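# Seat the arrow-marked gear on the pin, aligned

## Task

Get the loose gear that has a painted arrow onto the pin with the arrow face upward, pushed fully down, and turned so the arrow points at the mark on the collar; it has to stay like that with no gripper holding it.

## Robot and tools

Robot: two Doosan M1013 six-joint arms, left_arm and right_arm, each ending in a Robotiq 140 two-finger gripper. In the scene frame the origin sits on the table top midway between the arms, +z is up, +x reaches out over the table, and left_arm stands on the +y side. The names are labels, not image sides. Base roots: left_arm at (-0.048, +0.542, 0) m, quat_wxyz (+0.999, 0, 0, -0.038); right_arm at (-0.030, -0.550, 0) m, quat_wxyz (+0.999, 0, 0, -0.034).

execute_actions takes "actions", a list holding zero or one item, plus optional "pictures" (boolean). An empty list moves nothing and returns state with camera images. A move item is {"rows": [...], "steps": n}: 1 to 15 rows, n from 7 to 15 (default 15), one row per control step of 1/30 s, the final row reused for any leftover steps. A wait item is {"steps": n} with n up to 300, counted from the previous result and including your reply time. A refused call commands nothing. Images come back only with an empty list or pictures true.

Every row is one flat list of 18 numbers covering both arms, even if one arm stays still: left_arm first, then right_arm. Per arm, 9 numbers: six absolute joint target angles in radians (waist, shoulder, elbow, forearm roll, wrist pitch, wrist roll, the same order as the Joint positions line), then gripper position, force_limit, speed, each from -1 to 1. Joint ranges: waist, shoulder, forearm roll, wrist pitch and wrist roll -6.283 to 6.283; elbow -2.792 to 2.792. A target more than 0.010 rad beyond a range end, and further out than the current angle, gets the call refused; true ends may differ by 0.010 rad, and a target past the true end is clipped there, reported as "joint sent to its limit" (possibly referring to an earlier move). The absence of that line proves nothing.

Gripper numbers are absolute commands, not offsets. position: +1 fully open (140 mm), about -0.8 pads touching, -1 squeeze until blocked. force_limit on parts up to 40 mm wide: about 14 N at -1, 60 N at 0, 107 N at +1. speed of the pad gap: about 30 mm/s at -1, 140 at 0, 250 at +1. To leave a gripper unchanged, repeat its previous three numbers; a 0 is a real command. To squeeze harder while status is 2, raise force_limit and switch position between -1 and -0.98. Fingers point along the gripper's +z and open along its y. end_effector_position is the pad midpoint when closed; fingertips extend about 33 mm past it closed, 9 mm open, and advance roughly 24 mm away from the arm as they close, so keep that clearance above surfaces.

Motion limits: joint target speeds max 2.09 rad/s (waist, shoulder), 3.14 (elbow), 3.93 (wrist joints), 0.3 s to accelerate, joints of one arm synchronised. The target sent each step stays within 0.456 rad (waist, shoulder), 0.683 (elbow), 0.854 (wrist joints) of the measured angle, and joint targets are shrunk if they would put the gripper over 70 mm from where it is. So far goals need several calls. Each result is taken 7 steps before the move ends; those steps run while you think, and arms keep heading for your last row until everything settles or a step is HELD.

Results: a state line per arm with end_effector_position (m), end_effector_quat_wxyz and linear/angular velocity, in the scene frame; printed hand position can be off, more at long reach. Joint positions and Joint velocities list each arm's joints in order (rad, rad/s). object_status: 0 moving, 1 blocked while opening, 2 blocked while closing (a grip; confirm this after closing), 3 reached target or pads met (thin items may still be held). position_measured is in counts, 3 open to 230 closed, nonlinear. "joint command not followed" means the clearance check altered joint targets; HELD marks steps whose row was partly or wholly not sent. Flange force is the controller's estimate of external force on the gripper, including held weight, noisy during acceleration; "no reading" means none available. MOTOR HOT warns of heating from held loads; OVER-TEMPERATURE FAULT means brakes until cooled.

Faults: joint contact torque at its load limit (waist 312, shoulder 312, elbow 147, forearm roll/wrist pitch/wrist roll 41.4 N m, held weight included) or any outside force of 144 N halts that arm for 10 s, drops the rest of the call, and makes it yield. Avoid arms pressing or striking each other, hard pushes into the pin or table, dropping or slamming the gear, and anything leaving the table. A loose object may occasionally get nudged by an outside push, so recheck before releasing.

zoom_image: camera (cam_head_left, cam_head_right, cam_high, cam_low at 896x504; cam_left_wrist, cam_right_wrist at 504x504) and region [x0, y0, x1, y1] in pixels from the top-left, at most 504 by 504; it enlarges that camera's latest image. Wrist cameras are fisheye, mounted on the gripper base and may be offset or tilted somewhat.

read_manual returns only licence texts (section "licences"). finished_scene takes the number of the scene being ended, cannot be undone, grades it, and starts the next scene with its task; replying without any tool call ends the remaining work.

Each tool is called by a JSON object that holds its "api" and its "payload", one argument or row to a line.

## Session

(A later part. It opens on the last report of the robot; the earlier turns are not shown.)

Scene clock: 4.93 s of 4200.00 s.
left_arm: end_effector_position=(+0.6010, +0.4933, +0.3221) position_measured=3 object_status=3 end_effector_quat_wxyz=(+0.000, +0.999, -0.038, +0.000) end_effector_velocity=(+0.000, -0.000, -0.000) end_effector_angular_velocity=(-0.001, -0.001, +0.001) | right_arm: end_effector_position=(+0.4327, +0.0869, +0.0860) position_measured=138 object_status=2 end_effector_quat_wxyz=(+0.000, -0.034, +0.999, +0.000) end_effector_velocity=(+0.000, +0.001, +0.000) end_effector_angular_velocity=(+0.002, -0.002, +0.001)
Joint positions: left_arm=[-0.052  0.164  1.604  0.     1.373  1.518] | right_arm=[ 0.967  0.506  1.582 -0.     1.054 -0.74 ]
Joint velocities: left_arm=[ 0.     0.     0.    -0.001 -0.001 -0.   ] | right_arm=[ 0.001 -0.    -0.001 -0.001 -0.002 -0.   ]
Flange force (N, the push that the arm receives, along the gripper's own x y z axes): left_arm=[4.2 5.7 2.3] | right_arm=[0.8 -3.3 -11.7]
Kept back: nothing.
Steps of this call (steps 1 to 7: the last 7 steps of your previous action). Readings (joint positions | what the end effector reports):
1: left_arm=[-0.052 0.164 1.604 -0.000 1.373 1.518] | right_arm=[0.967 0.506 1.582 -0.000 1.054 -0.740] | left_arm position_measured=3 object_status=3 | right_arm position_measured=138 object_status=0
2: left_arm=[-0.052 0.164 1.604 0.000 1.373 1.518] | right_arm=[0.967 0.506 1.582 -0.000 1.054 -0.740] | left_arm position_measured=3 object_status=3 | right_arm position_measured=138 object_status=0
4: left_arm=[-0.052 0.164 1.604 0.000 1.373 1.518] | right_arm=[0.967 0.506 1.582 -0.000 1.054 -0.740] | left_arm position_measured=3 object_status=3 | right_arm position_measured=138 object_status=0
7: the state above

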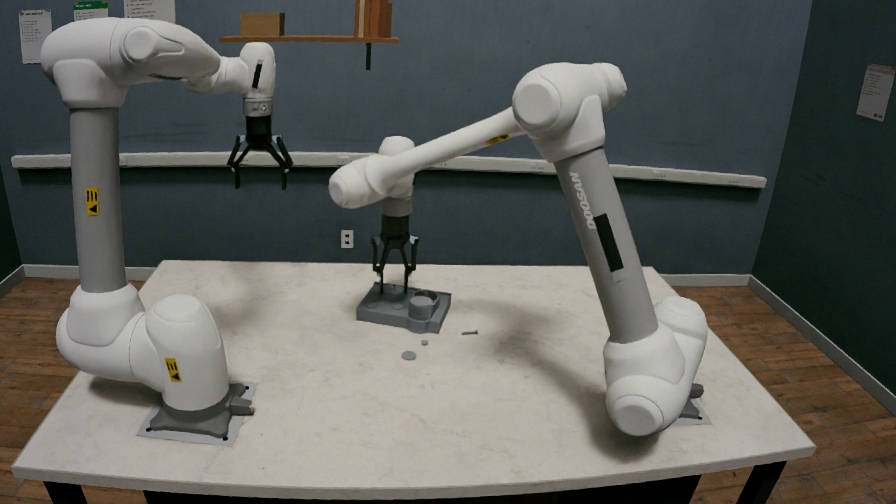

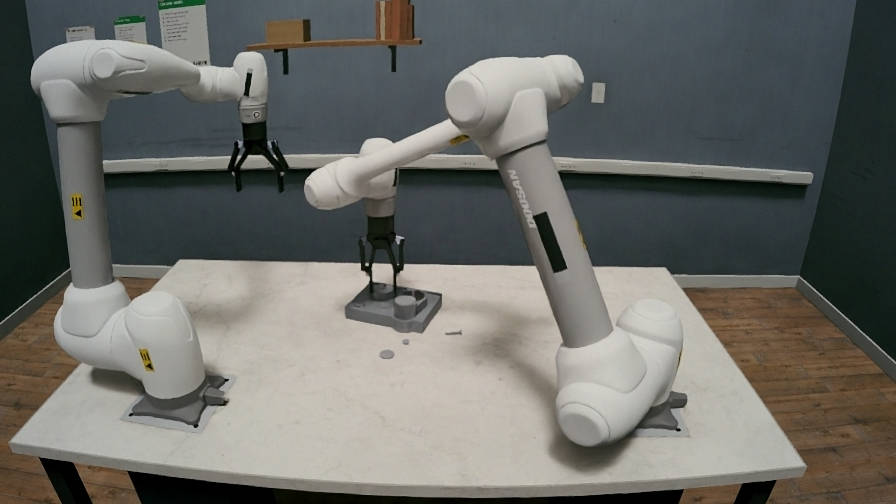

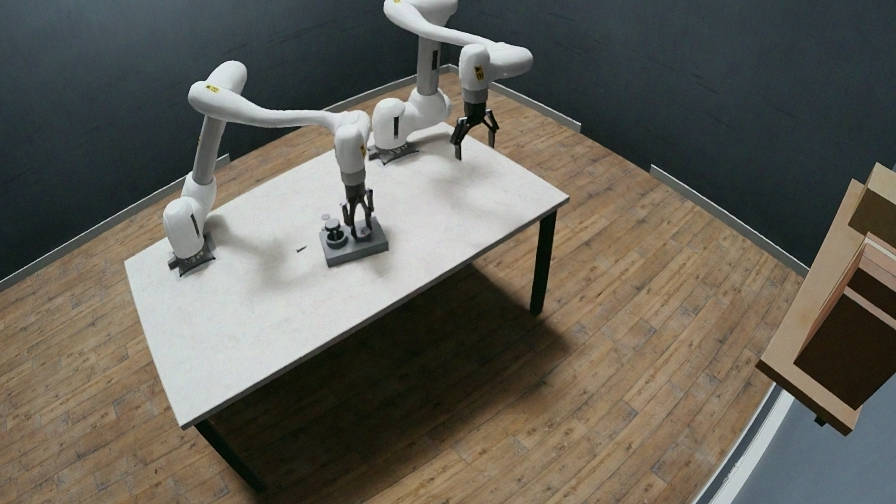

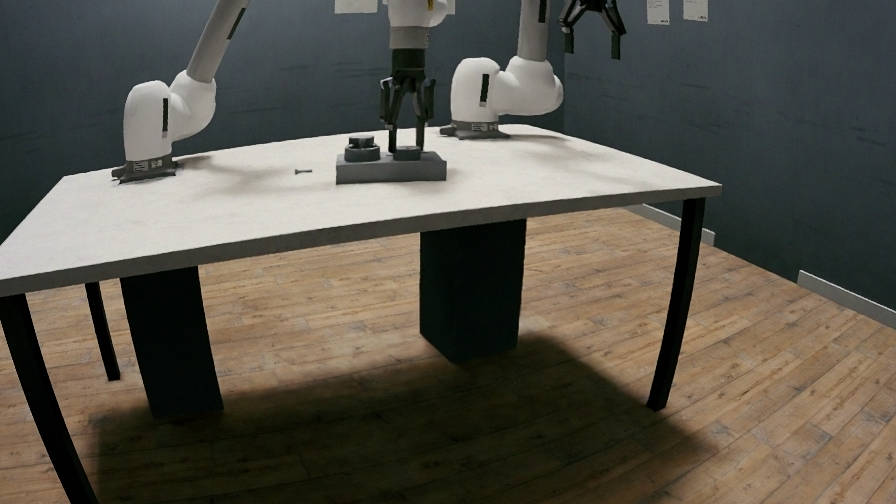

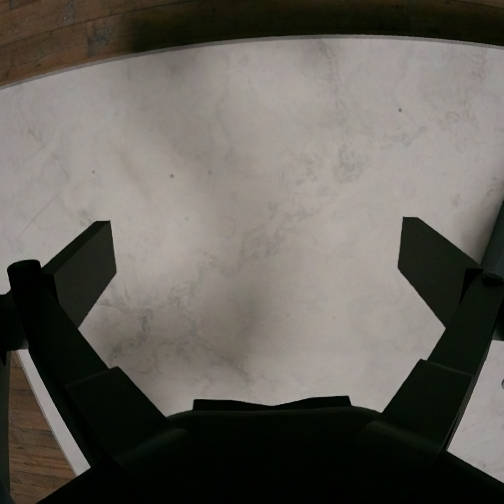

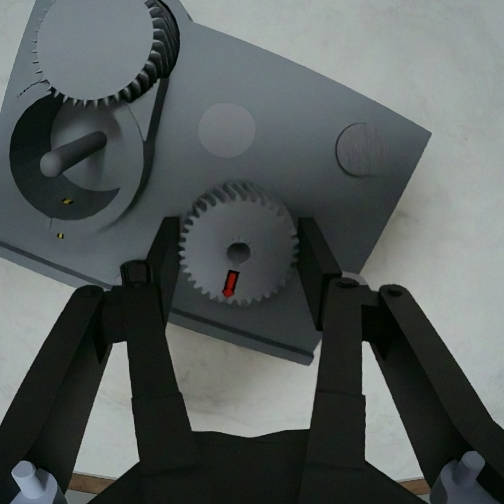

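{"api": "execute_actions", "payload": {
  "actions": [
    {"rows":[[-0.052,0.164,1.604,0,1.373,1.518,1,0,0,0.9669,0.4582,1.5247,0,1.1587,-0.74,-1,-0.6,-0.5]],"steps":9}
  ]
}}

{"api": "execute_actions", "payload": {
  "actions": [
    {"rows":[[-0.052,0.164,1.604,0,1.373,1.518,1,0,0,0.9393,0.322,1.7328,0,1.0868,-0.378,-1,-0.6,-0.5]],"steps":12}
  ]
}}

{"api": "execute_actions", "payload": {
  "actions": [
    {"steps":14}
  ],
  "pictures": true
}}

{"api": "zoom_image", "payload": {
  "camera": "cam_right_wrist",
  "region": [100,50,400,350]
}}

Scene clock: 5.47 s of 4200.00 s.
left_arm: end_effector_position=(+0.6010, +0.4933, +0.3221) position_measured=3 object_status=3 end_effector_quat_wxyz=(+0.000, +0.999, -0.038, +0.000) end_effector_velocity=(-0.000, +0.000, +0.000) end_effector_angular_velocity=(-0.000, +0.000, +0.002) | right_arm: end_effector_position=(+0.4324, +0.0865, +0.0903) position_measured=138 object_status=2 end_effector_quat_wxyz=(-0.001, -0.034, +0.999, -0.001) end_effector_velocity=(-0.011, -0.016, +0.233) end_effector_angular_velocity=(-0.065, +0.052, -0.002)
Joint positions: left_arm=[-0.052  0.164  1.604 -0.     1.373  1.518] | right_arm=[ 0.967  0.503  1.578  0.     1.062 -0.74 ]
Joint velocities: left_arm=[ 0.001 -0.001  0.    -0.     0.001 -0.001] | right_arm=[-0.002 -0.172 -0.2    0.     0.455  0.   ]
Flange force (N, the push that the arm receives, along the gripper's own x y z axes): left_arm=[2.0 5.5 2.3] | right_arm=[0.4 0.1 5.4]
Steps of this call (steps 1 to 14: the robot went on to your last target; steps 15 to 16: the first 2 steps of this action). Readings (joint positions | what the end effector reports):
15: left_arm=[-0.052 0.164 1.604 0.000 1.373 1.518] | right_arm=[0.967 0.506 1.581 0.000 1.054 -0.740] | left_arm position_measured=3 object_status=3 | right_arm position_measured=138 object_status=2
16: the state above

Scene clock: 5.87 s of 4200.00 s.
left_arm: end_effector_position=(+0.6010, +0.4933, +0.3221) position_measured=3 object_status=3 end_effector_quat_wxyz=(+0.000, +0.999, -0.038, +0.000) end_effector_velocity=(+0.001, -0.000, -0.002) end_effector_angular_velocity=(-0.000, +0.002, -0.000) | right_arm: end_effector_position=(+0.4194, +0.0592, +0.1509) position_measured=138 object_status=2 end_effector_quat_wxyz=(+0.001, +0.030, +1.000, +0.001) end_effector_velocity=(-0.204, -0.412, -0.012) end_effector_angular_velocity=(+0.002, +0.005, -1.854)
Joint positions: left_arm=[-0.052  0.164  1.604 -0.     1.373  1.518] | right_arm=[ 0.958  0.414  1.595  0.     1.131 -0.62 ]
Joint velocities: left_arm=[-0.     0.003  0.    -0.001 -0.001  0.   ] | right_arm=[-0.134 -0.653  0.998 -0.    -0.343  1.721]
Flange force (N, the push that the arm receives, along the gripper's own x y z axes): left_arm=[4.5 5.8 2.1] | right_arm=[1.2 -0.9 3.0]
Steps of this call (steps 1 to 7: the last 7 steps of your previous action; steps 8 to 12: the first 5 steps of this action). Readings (joint positions | what the end effector reports):
8: left_arm=[-0.052 0.164 1.604 0.000 1.373 1.518] | right_arm=[0.967 0.458 1.525 0.000 1.159 -0.740] | left_arm position_measured=3 object_status=3 | right_arm position_measured=138 object_status=2
9: left_arm=[-0.052 0.164 1.604 0.000 1.373 1.518] | right_arm=[0.966 0.455 1.530 0.000 1.156 -0.731] | left_arm position_measured=3 object_status=3 | right_arm position_measured=138 object_status=2
11: left_arm=[-0.052 0.164 1.604 0.000 1.373 1.518] | right_arm=[0.962 0.433 1.565 0.000 1.142 -0.672] | left_arm position_measured=3 object_status=3 | right_arm position_measured=138 object_status=2
12: the state above

Scene clock: 6.33 s of 4200.00 s.
left_arm: end_effector_position=(+0.6010, +0.4933, +0.3221) position_measured=3 object_status=3 end_effector_quat_wxyz=(+0.000, +0.999, -0.038, +0.000) end_effector_velocity=(+0.000, +0.001, +0.002) end_effector_angular_velocity=(+0.001, -0.002, -0.000) | right_arm: end_effector_position=(+0.3886, +0.0007, +0.1479) position_measured=138 object_status=2 end_effector_quat_wxyz=(+0.000, +0.160, +0.987, -0.000) end_effector_velocity=(+0.001, -0.001, +0.000) end_effector_angular_velocity=(-0.000, +0.000, -0.002)
Joint positions: left_arm=[-0.052  0.164  1.604  0.     1.373  1.518] | right_arm=[ 0.939  0.322  1.733 -0.     1.087 -0.378]
Joint velocities: left_arm=[ 0.    -0.001 -0.001  0.001  0.001  0.   ] | right_arm=[-0.001 -0.     0.    -0.     0.     0.   ]
Flange force (N, the push that the arm receives, along the gripper's own x y z axes): left_arm=[1.9 4.1 1.8] | right_arm=[0.4 -1.8 1.5]
Kept back: nothing.
Steps of this call (steps 1 to 7: the last 7 steps of your previous action; steps 8 to 14: the robot went on to your last target). Readings (joint positions | what the end effector reports):
1: left_arm=[-0.052 0.164 1.604 0.000 1.373 1.518] | right_arm=[0.953 0.390 1.630 -0.000 1.119 -0.559] | left_arm position_measured=3 object_status=3 | right_arm position_measured=138 object_status=2
2: left_arm=[-0.052 0.164 1.604 0.000 1.373 1.518] | right_arm=[0.949 0.368 1.664 -0.000 1.109 -0.500] | left_arm position_measured=3 object_status=3 | right_arm position_measured=138 object_status=2
4: left_arm=[-0.052 0.164 1.604 -0.000 1.373 1.518] | right_arm=[0.942 0.334 1.714 -0.000 1.093 -0.412] | left_arm position_measured=3 object_status=3 | right_arm position_measured=138 object_status=2
8: left_arm=[-0.052 0.164 1.604 0.000 1.373 1.518] | right_arm=[0.939 0.322 1.732 -0.000 1.087 -0.378] | left_arm position_measured=3 object_status=3 | right_arm position_measured=138 object_status=2
14: the state above

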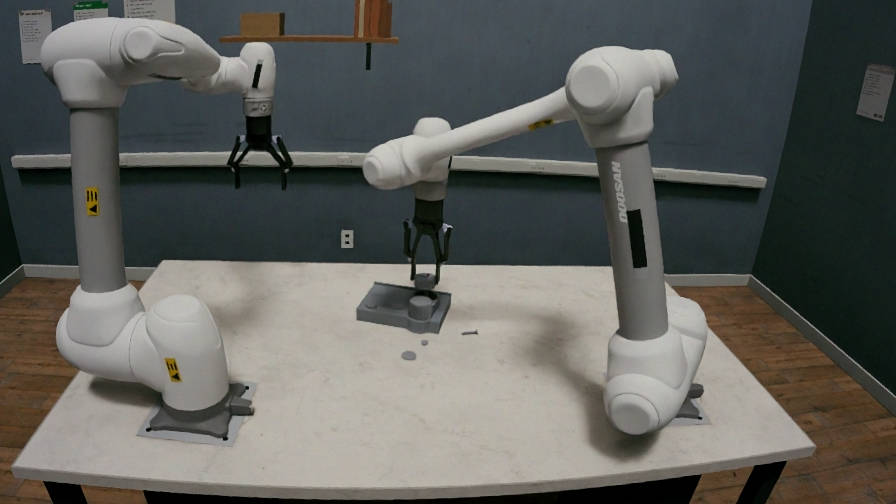

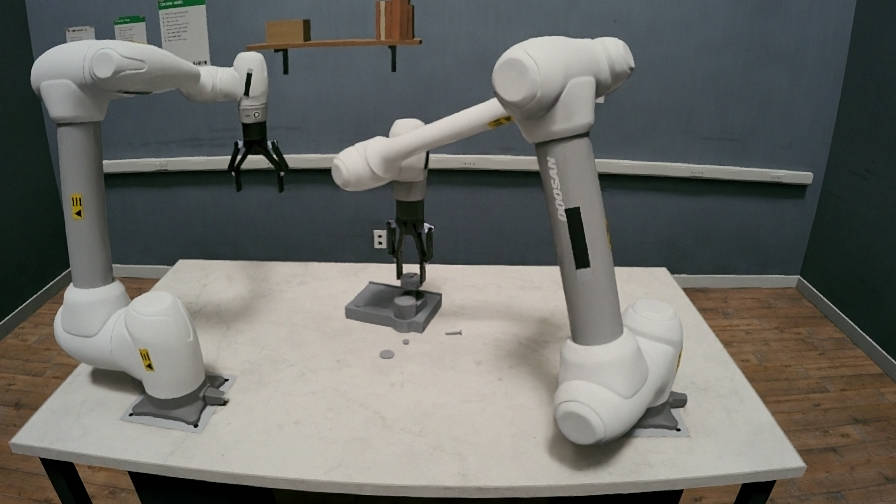

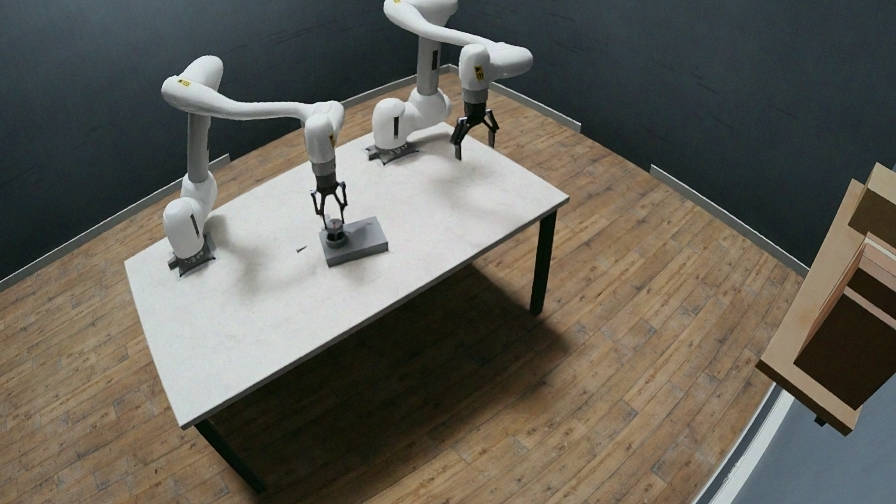

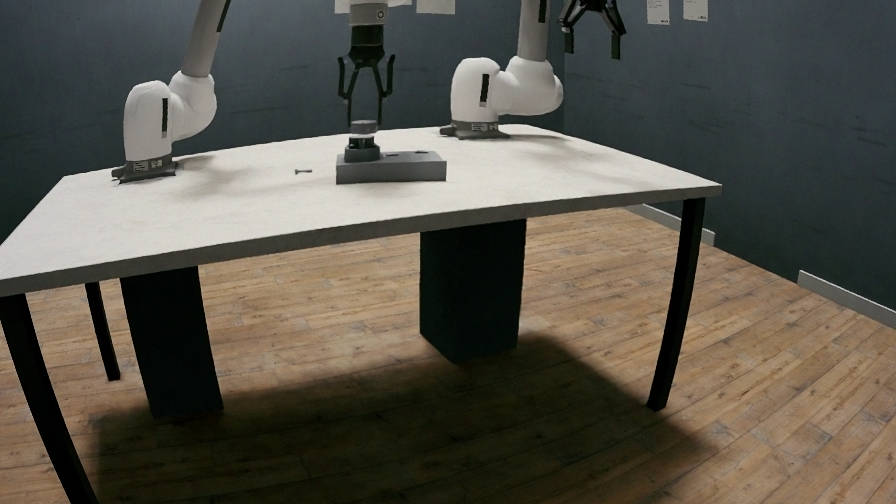

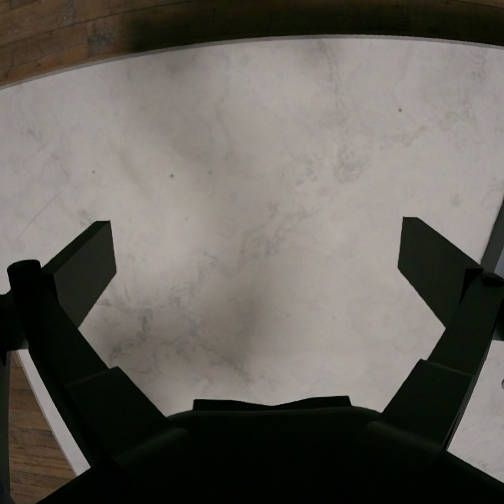

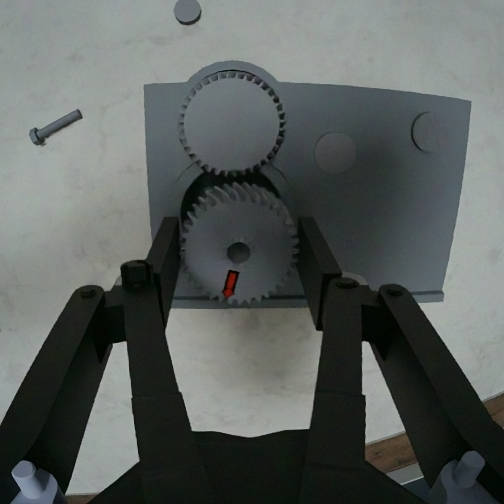

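Region (100, 50, 400, 350) of cam_right_wrist's 504x504 image, scaled by 1.680, with more detail than that image has.

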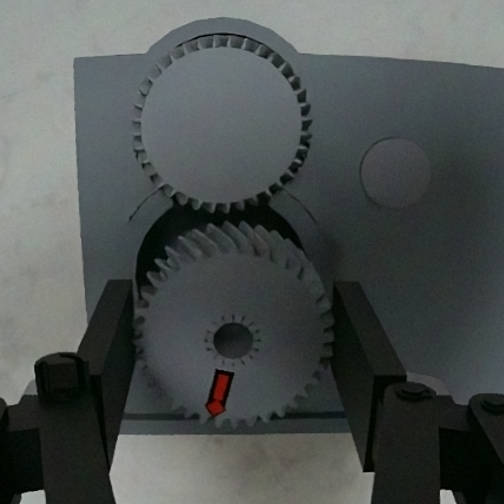

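{"api": "execute_actions", "payload": {
  "actions": [
    {"rows":[[-0.052,0.164,1.604,0,1.373,1.518,1,0,0,0.9408,0.3286,1.7461,0,1.0669,0.29,-1,-0.6,-0.5]],"steps":15}
  ]
}}

{"api": "execute_actions", "payload": {
  "actions": [
    {"rows":[[-0.052,0.164,1.604,0,1.373,1.518,1,0,0,0.9408,0.3302,1.748,0,1.0634,0.29,-1,-0.6,-0.5]],"steps":14}
  ],
  "pictures": true
}}

{"api": "zoom_image", "payload": {
  "camera": "cam_right_wrist",
  "region": [120,110,360,350]
}}

Scene clock: 6.90 s of 4200.00 s.
left_arm: end_effector_position=(+0.6010, +0.4933, +0.3221) position_measured=3 object_status=3 end_effector_quat_wxyz=(+0.000, +0.999, -0.038, +0.000) end_effector_velocity=(+0.001, -0.001, -0.001) end_effector_angular_velocity=(+0.001, +0.001, -0.002) | right_arm: end_effector_position=(+0.3877, +0.0005, +0.1421) position_measured=138 object_status=2 end_effector_quat_wxyz=(+0.000, +0.333, +0.943, +0.000) end_effector_velocity=(-0.007, -0.001, -0.046) end_effector_angular_velocity=(+0.000, -0.001, -2.707)
Joint positions: left_arm=[-0.052  0.164  1.604  0.     1.373  1.518] | right_arm=[ 0.94   0.325  1.74   0.     1.076 -0.02 ]
Joint velocities: left_arm=[-0.002  0.002 -0.001  0.    -0.     0.   ] | right_arm=[ 0.007  0.028  0.054 -0.001 -0.084  2.714]
Flange force (N, the push that the arm receives, along the gripper's own x y z axes): left_arm=[4.8 5.7 1.8] | right_arm=[-3.7 -1.7 5.1]
Steps of this call (steps 1 to 9: the robot went on to your last target; steps 10 to 17: the first 8 steps of this action). Readings (joint positions | what the end effector reports):
10: left_arm=[-0.052 0.164 1.604 0.000 1.373 1.518] | right_arm=[0.939 0.322 1.733 -0.000 1.087 -0.377] | left_arm position_measured=3 object_status=3 | right_arm position_measured=138 object_status=2
11: left_arm=[-0.052 0.164 1.604 0.000 1.373 1.518] | right_arm=[0.939 0.322 1.733 -0.000 1.087 -0.369] | left_arm position_measured=3 object_status=3 | right_arm position_measured=138 object_status=2
13: left_arm=[-0.052 0.164 1.604 0.000 1.373 1.518] | right_arm=[0.939 0.322 1.734 0.000 1.085 -0.309] | left_arm position_measured=3 object_status=3 | right_arm position_measured=138 object_status=2
17: the state above

Scene clock: 7.37 s of 4200.00 s.
left_arm: end_effector_position=(+0.6010, +0.4933, +0.3221) position_measured=3 object_status=3 end_effector_quat_wxyz=(+0.000, +0.999, -0.038, +0.000) end_effector_velocity=(-0.001, -0.001, +0.001) end_effector_angular_velocity=(-0.001, -0.001, -0.001) | right_arm: end_effector_position=(+0.3868, +0.0002, +0.1348) position_measured=138 object_status=2 end_effector_quat_wxyz=(-0.000, +0.474, +0.880, -0.000) end_effector_velocity=(-0.002, +0.001, +0.000) end_effector_angular_velocity=(-0.000, +0.000, +0.002)
Joint positions: left_arm=[-0.052  0.164  1.604 -0.     1.373  1.518] | right_arm=[0.941 0.33  1.748 0.    1.063 0.29 ]
Joint velocities: left_arm=[-0.001 -0.002  0.001 -0.001 -0.001  0.001] | right_arm=[ 0.003 -0.    -0.     0.     0.001  0.   ]
Flange force (N, the push that the arm receives, along the gripper's own x y z axes): left_arm=[1.3 5.3 2.1] | right_arm=[-3.3 0.7 1.9]
Steps of this call (steps 1 to 7: the last 7 steps of your previous action; steps 8 to 14: the first 7 steps of this action). Readings (joint positions | what the end effector reports):
8: left_arm=[-0.052 0.164 1.604 0.000 1.373 1.518] | right_arm=[0.941 0.329 1.746 0.000 1.067 0.290] | left_arm position_measured=3 object_status=3 | right_arm position_measured=138 object_status=2
9: left_arm=[-0.052 0.164 1.604 0.000 1.373 1.518] | right_arm=[0.941 0.329 1.747 0.000 1.065 0.290] | left_arm position_measured=3 object_status=3 | right_arm position_measured=138 object_status=2
11: left_arm=[-0.052 0.164 1.604 0.000 1.373 1.518] | right_arm=[0.941 0.330 1.748 0.000 1.063 0.290] | left_arm position_measured=3 object_status=3 | right_arm position_measured=138 object_status=2
14: the state above

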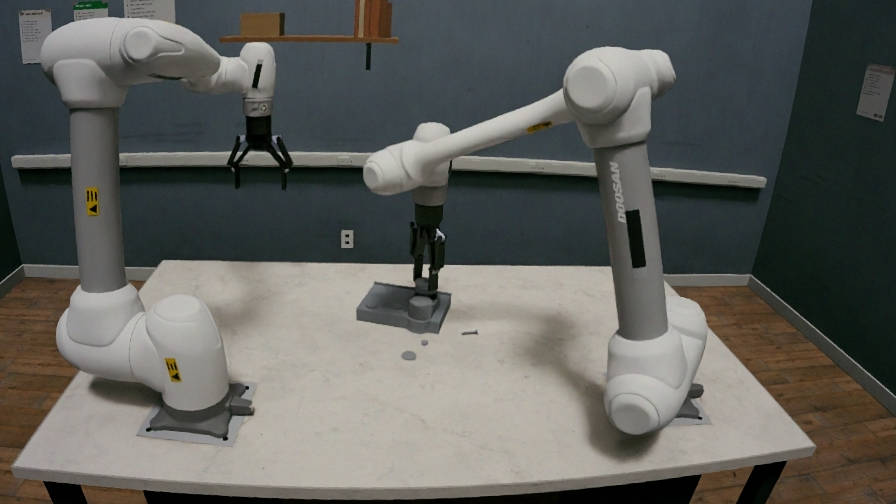

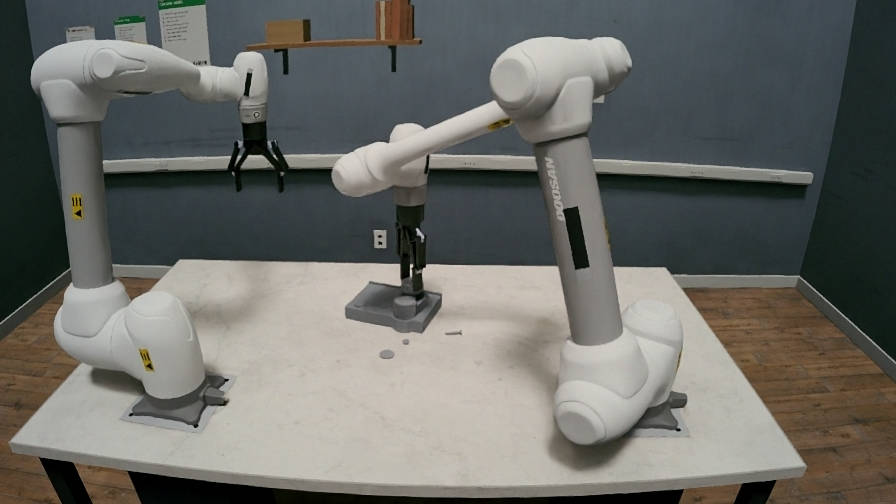

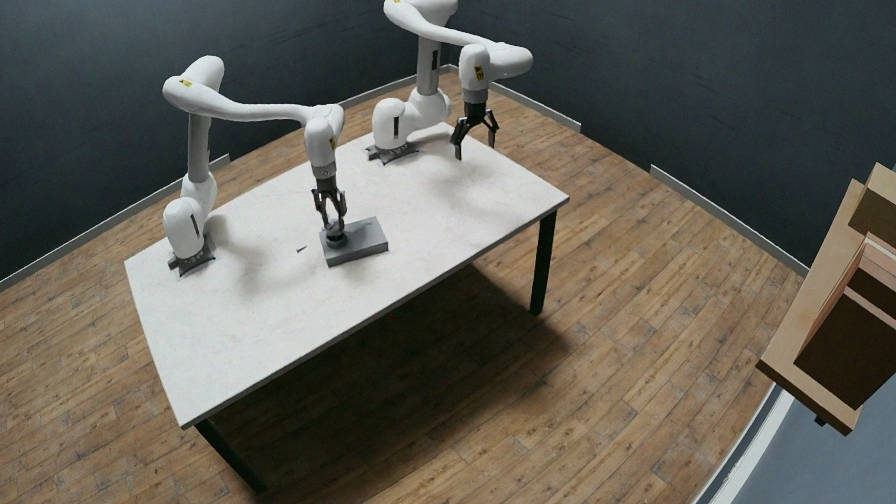

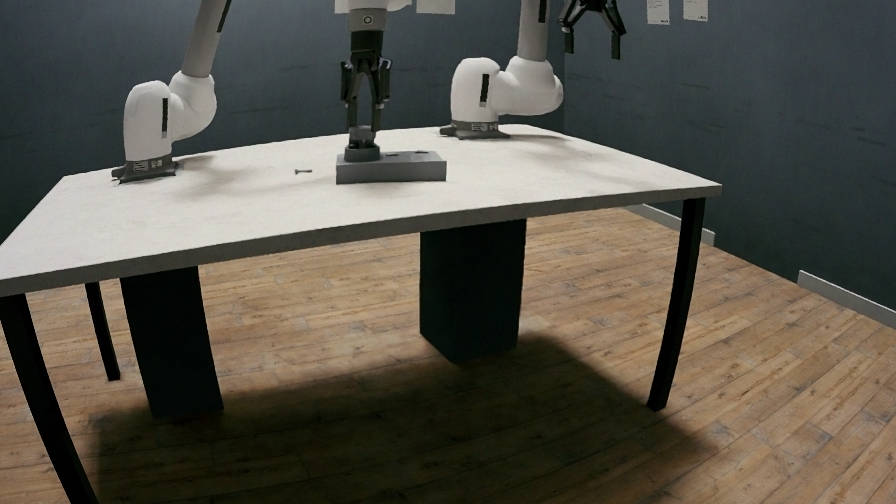

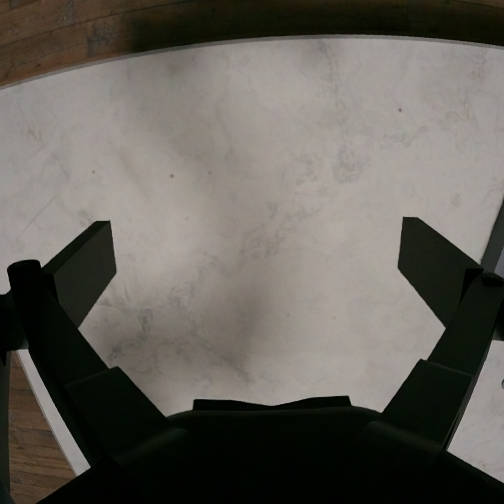

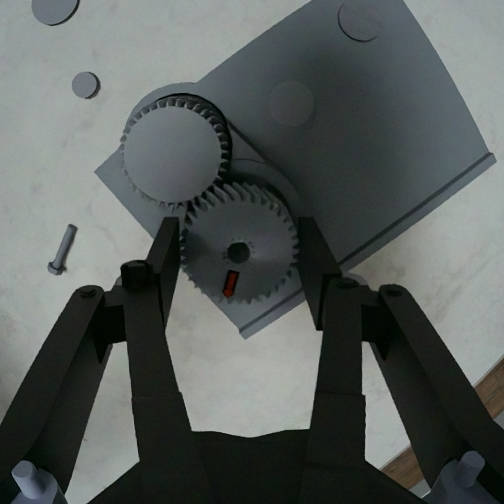

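Region (120, 110, 360, 350) of cam_right_wrist's 504x504 image, scaled by 2.100, with more detail than that image has.

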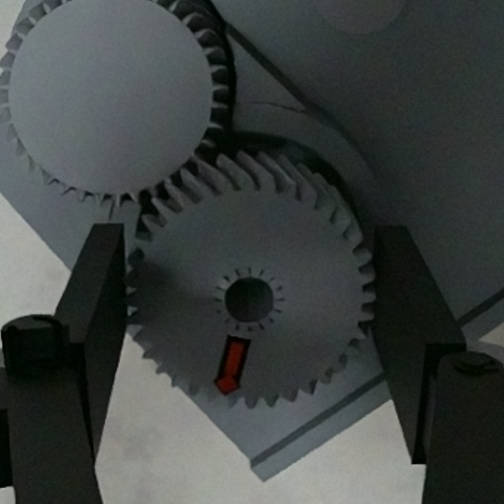

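{"api": "execute_actions", "payload": {
  "actions": [
    {"rows":[[-0.052,0.164,1.604,0,1.373,1.518,1,0,0,0.9408,0.3318,1.7498,0,1.06,0.29,-1,-0.6,-0.5]],"steps":14}
  ]
}}

Scene clock: 7.83 s of 4200.00 s.
left_arm: end_effector_position=(+0.6010, +0.4933, +0.3221) position_measured=3 object_status=3 end_effector_quat_wxyz=(+0.000, +0.999, -0.038, +0.000) end_effector_velocity=(+0.001, +0.000, +0.001) end_effector_angular_velocity=(-0.000, -0.002, +0.001) | right_arm: end_effector_position=(+0.3869, +0.0003, +0.1329) position_measured=138 object_status=2 end_effector_quat_wxyz=(+0.000, +0.474, +0.880, +0.000) end_effector_velocity=(-0.000, -0.001, -0.001) end_effector_angular_velocity=(-0.001, +0.000, +0.001)
Joint positions: left_arm=[-0.052  0.164  1.604  0.     1.373  1.518] | right_arm=[0.941 0.332 1.75  0.    1.06  0.29 ]
Joint velocities: left_arm=[ 0.001 -0.001 -0.001 -0.    -0.001 -0.   ] | right_arm=[ 0.     0.     0.001 -0.001 -0.001 -0.   ]
Flange force (N, the push that the arm receives, along the gripper's own x y z axes): left_arm=[2.3 5.1 1.9] | right_arm=[-7.2 1.1 -0.9]
Steps of this call (steps 1 to 7: the last 7 steps of your previous action; steps 8 to 14: the first 7 steps of this action). Readings (joint positions | what the end effector reports):
8: left_arm=[-0.052 0.164 1.604 0.000 1.373 1.518] | right_arm=[0.941 0.330 1.748 0.000 1.063 0.290] | left_arm position_measured=3 object_status=3 | right_arm position_measured=138 object_status=2
9: left_arm=[-0.052 0.164 1.604 0.000 1.373 1.518] | right_arm=[0.941 0.331 1.749 0.000 1.061 0.290] | left_arm position_measured=3 object_status=3 | right_arm position_measured=138 object_status=2
11: left_arm=[-0.052 0.164 1.604 0.000 1.373 1.518] | right_arm=[0.941 0.332 1.750 0.000 1.060 0.290] | left_arm position_measured=3 object_status=3 | right_arm position_measured=138 object_status=2
14: the state above

{"api": "execute_actions", "payload": {
  "actions": [
    {"rows":[[-0.052,0.164,1.604,0,1.373,1.518,1,0,0,0.9398,0.3334,1.7517,0,1.0565,0.29,-1,-0.6,-0.5]],"steps":14}
  ],
  "pictures": true
}}

{"api": "zoom_image", "payload": {
  "camera": "cam_right_wrist",
  "region": [120,110,360,350]
}}

Scene clock: 8.40 s of 4200.00 s.
left_arm: end_effector_position=(+0.6010, +0.4933, +0.3221) position_measured=3 object_status=3 end_effector_quat_wxyz=(+0.000, +0.999, -0.038, +0.000) end_effector_velocity=(+0.001, -0.000, +0.000) end_effector_angular_velocity=(+0.000, -0.001, -0.001) | right_arm: end_effector_position=(+0.3874, -0.0002, +0.1309) position_measured=138 object_status=2 end_effector_quat_wxyz=(-0.000, +0.475, +0.880, -0.000) end_effector_velocity=(+0.000, -0.000, +0.000) end_effector_angular_velocity=(+0.000, -0.000, -0.001)
Joint positions: left_arm=[-0.052  0.164  1.604  0.     1.373  1.518] | right_arm=[0.94  0.333 1.752 0.    1.057 0.29 ]
Joint velocities: left_arm=[-0.     0.001 -0.001  0.001 -0.001  0.001] | right_arm=[-0.001 -0.     0.     0.    -0.    -0.   ]
Flange force (N, the push that the arm receives, along the gripper's own x y z axes): left_arm=[2.6 5.4 1.4] | right_arm=[-19.5 0.2 -13.3]
Steps of this call (steps 1 to 7: the last 7 steps of your previous action; steps 8 to 10: the robot went on to your last target; steps 11 to 17: the first 7 steps of this action). Readings (joint positions | what the end effector reports):
11: left_arm=[-0.052 0.164 1.604 0.000 1.373 1.518] | right_arm=[0.941 0.332 1.750 0.000 1.060 0.290] | left_arm position_measured=3 object_status=3 | right_arm position_measured=138 object_status=2
12: left_arm=[-0.052 0.164 1.604 0.000 1.373 1.518] | right_arm=[0.940 0.333 1.751 0.000 1.058 0.290] | left_arm position_measured=3 object_status=3 | right_arm position_measured=138 object_status=2
14: left_arm=[-0.052 0.164 1.604 0.000 1.373 1.518] | right_arm=[0.940 0.333 1.752 0.000 1.057 0.290] | left_arm position_measured=3 object_status=3 | right_arm position_measured=138 object_status=2
17: the state above

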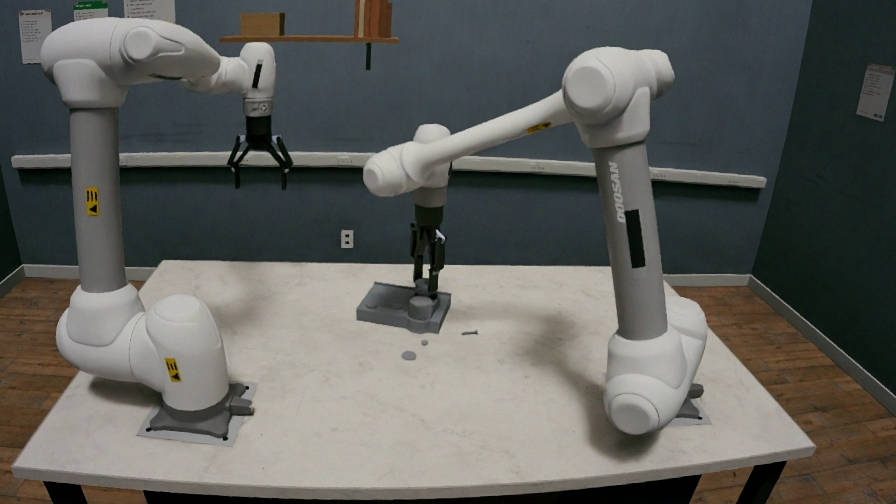

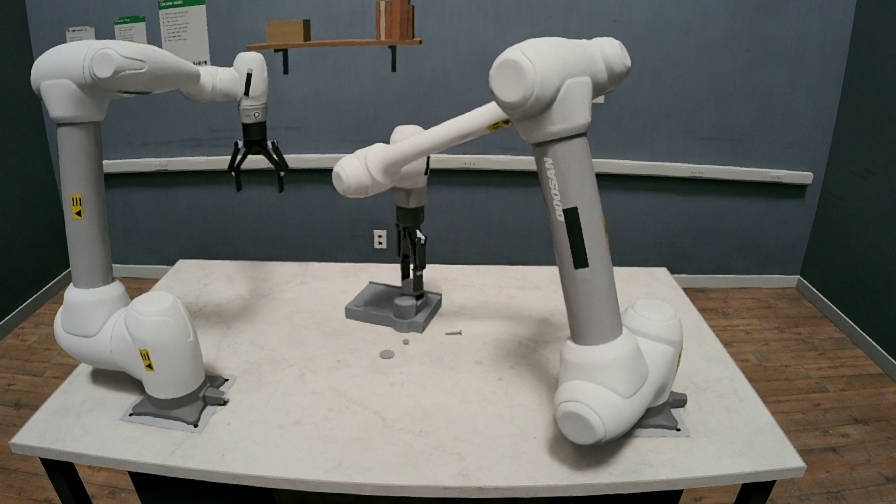

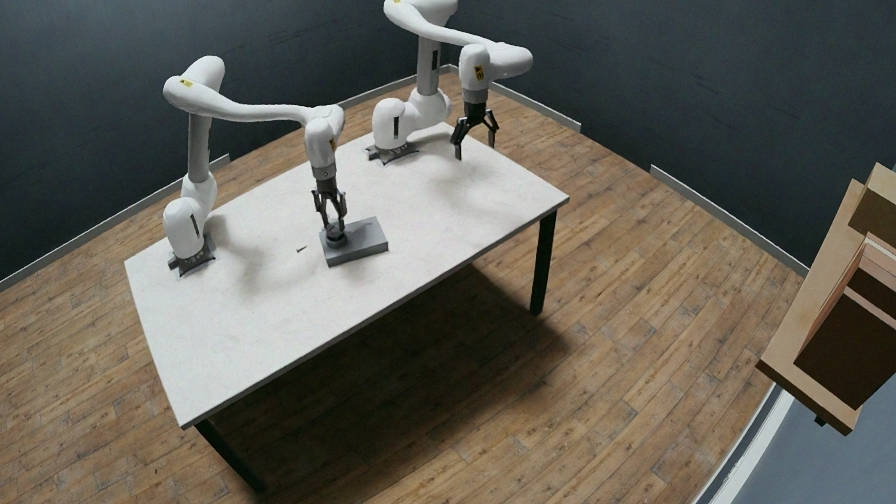

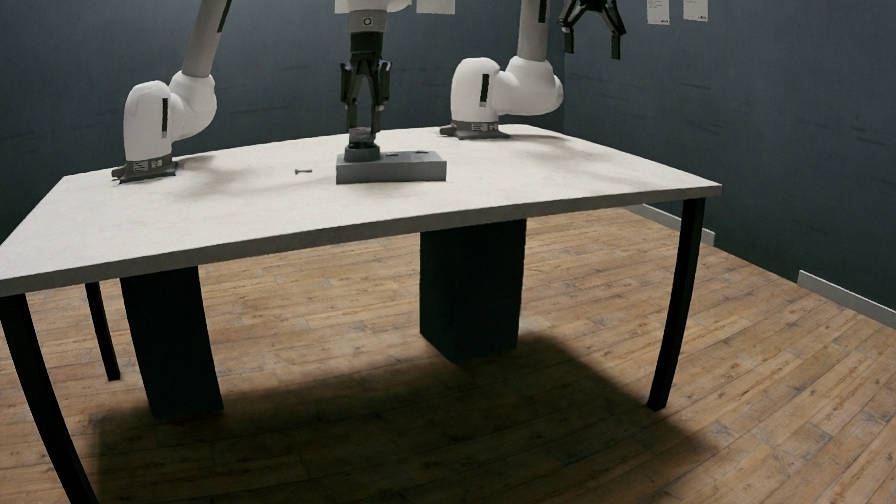

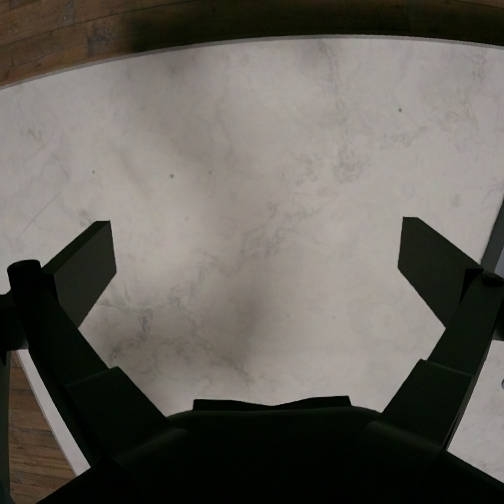

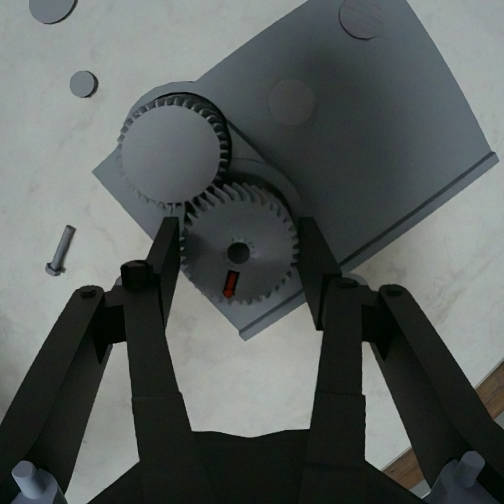

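Region (120, 110, 360, 350) of cam_right_wrist's 504x504 image, scaled by 2.100, with more detail than that image has.

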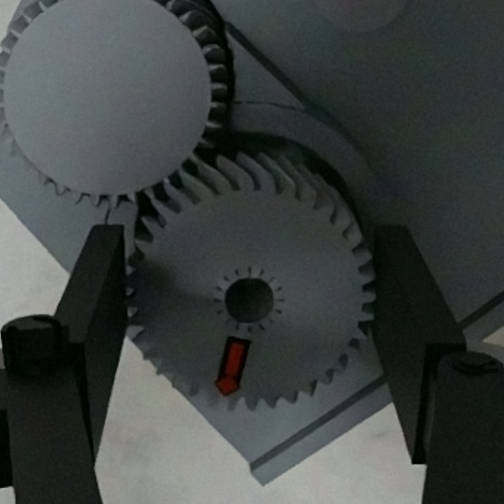

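{"api": "execute_actions", "payload": {
  "actions": [
    {"rows":[[-0.052,0.164,1.604,0,1.373,1.518,1,0,0,0.9402,0.3334,1.7517,0,1.0565,0.255,-1,-0.6,-0.5]],"steps":14}
  ]
}}

Scene clock: 8.87 s of 4200.00 s.
left_arm: end_effector_position=(+0.6010, +0.4933, +0.3221) position_measured=3 object_status=3 end_effector_quat_wxyz=(+0.000, +0.999, -0.038, +0.000) end_effector_velocity=(+0.000, +0.001, +0.000) end_effector_angular_velocity=(-0.001, +0.000, +0.001) | right_arm: end_effector_position=(+0.3871, +0.0000, +0.1307) position_measured=138 object_status=2 end_effector_quat_wxyz=(-0.000, +0.459, +0.888, -0.000) end_effector_velocity=(-0.000, +0.000, -0.000) end_effector_angular_velocity=(+0.000, -0.000, +0.002)
Joint positions: left_arm=[-0.052  0.164  1.604  0.     1.373  1.518] | right_arm=[0.94  0.334 1.752 0.    1.056 0.255]
Joint velocities: left_arm=[ 0.001  0.    -0.    -0.001  0.001  0.   ] | right_arm=[ 0.001  0.    -0.    -0.    -0.    -0.002]
Flange force (N, the push that the arm receives, along the gripper's own x y z axes): left_arm=[1.4 4.5 1.8] | right_arm=[-7.2 1.3 2.2]
Steps of this call (steps 1 to 7: the last 7 steps of your previous action; steps 8 to 14: the first 7 steps of this action). Readings (joint positions | what the end effector reports):
8: left_arm=[-0.052 0.164 1.604 0.000 1.373 1.518] | right_arm=[0.940 0.333 1.752 0.000 1.057 0.290] | left_arm position_measured=3 object_status=3 | right_arm position_measured=138 object_status=2
9: left_arm=[-0.052 0.164 1.604 0.000 1.373 1.518] | right_arm=[0.940 0.333 1.752 0.000 1.056 0.281] | left_arm position_measured=3 object_status=3 | right_arm position_measured=138 object_status=2
11: left_arm=[-0.052 0.164 1.604 -0.000 1.373 1.518] | right_arm=[0.940 0.334 1.752 0.000 1.056 0.257] | left_arm position_measured=3 object_status=3 | right_arm position_measured=138 object_status=2
14: the state above

{"api": "execute_actions", "payload": {
  "actions": [
    {"rows":[[-0.052,0.164,1.604,0,1.373,1.518,1,0,0,0.9402,0.3342,1.7526,0,1.0548,0.24,-1,-0.6,-0.5],[-0.052,0.164,1.604,0,1.373,1.518,1,0,0,0.9402,0.335,1.7535,0,1.0531,0.226,-1,-0.6,-0.5],[-0.052,0.164,1.604,0,1.373,1.518,1,0,0,0.9402,0.3358,1.7544,0,1.0514,0.213,-1,-0.6,-0.5],[-0.052,0.164,1.604,0,1.373,1.518,1,0,0,0.9402,0.3367,1.7553,0,1.0496,0.2,-1,-0.6,-0.5]],"steps":15}
  ]
}}

Scene clock: 9.43 s of 4200.00 s.
left_arm: end_effector_position=(+0.6010, +0.4933, +0.3221) position_measured=3 object_status=3 end_effector_quat_wxyz=(+0.000, +0.999, -0.038, +0.000) end_effector_velocity=(+0.000, +0.001, -0.002) end_effector_angular_velocity=(+0.002, +0.001, +0.000) | right_arm: end_effector_position=(+0.3871, -0.0001, +0.1269) position_measured=138 object_status=2 end_effector_quat_wxyz=(+0.000, +0.434, +0.901, -0.000) end_effector_velocity=(+0.002, -0.001, -0.001) end_effector_angular_velocity=(+0.000, -0.001, +0.000)
Joint positions: left_arm=[-0.052  0.164  1.604  0.     1.373  1.518] | right_arm=[ 0.94   0.337  1.755 -0.     1.05   0.2  ]
Joint velocities: left_arm=[ 0.     0.001  0.002  0.002 -0.002 -0.   ] | right_arm=[-0.003  0.001  0.    -0.    -0.002 -0.003]
Flange force (N, the push that the arm receives, along the gripper's own x y z axes): left_arm=[4.0 5.3 1.8] | right_arm=[-23.8 -7.5 -12.5]
Steps of this call (steps 1 to 7: the last 7 steps of your previous action; steps 8 to 9: the robot went on to your last target; steps 10 to 17: the first 8 steps of this action). Readings (joint positions | what the end effector reports):
10: left_arm=[-0.052 0.164 1.604 0.000 1.373 1.518] | right_arm=[0.940 0.334 1.752 0.000 1.056 0.255] | left_arm position_measured=3 object_status=3 | right_arm position_measured=138 object_status=2
11: left_arm=[-0.052 0.164 1.604 0.000 1.373 1.518] | right_arm=[0.940 0.334 1.752 0.000 1.056 0.248] | left_arm position_measured=3 object_status=3 | right_arm position_measured=138 object_status=2
13: left_arm=[-0.052 0.164 1.604 0.000 1.373 1.518] | right_arm=[0.940 0.335 1.754 0.000 1.053 0.223] | left_arm position_measured=3 object_status=3 | right_arm position_measured=138 object_status=2
17: the state above


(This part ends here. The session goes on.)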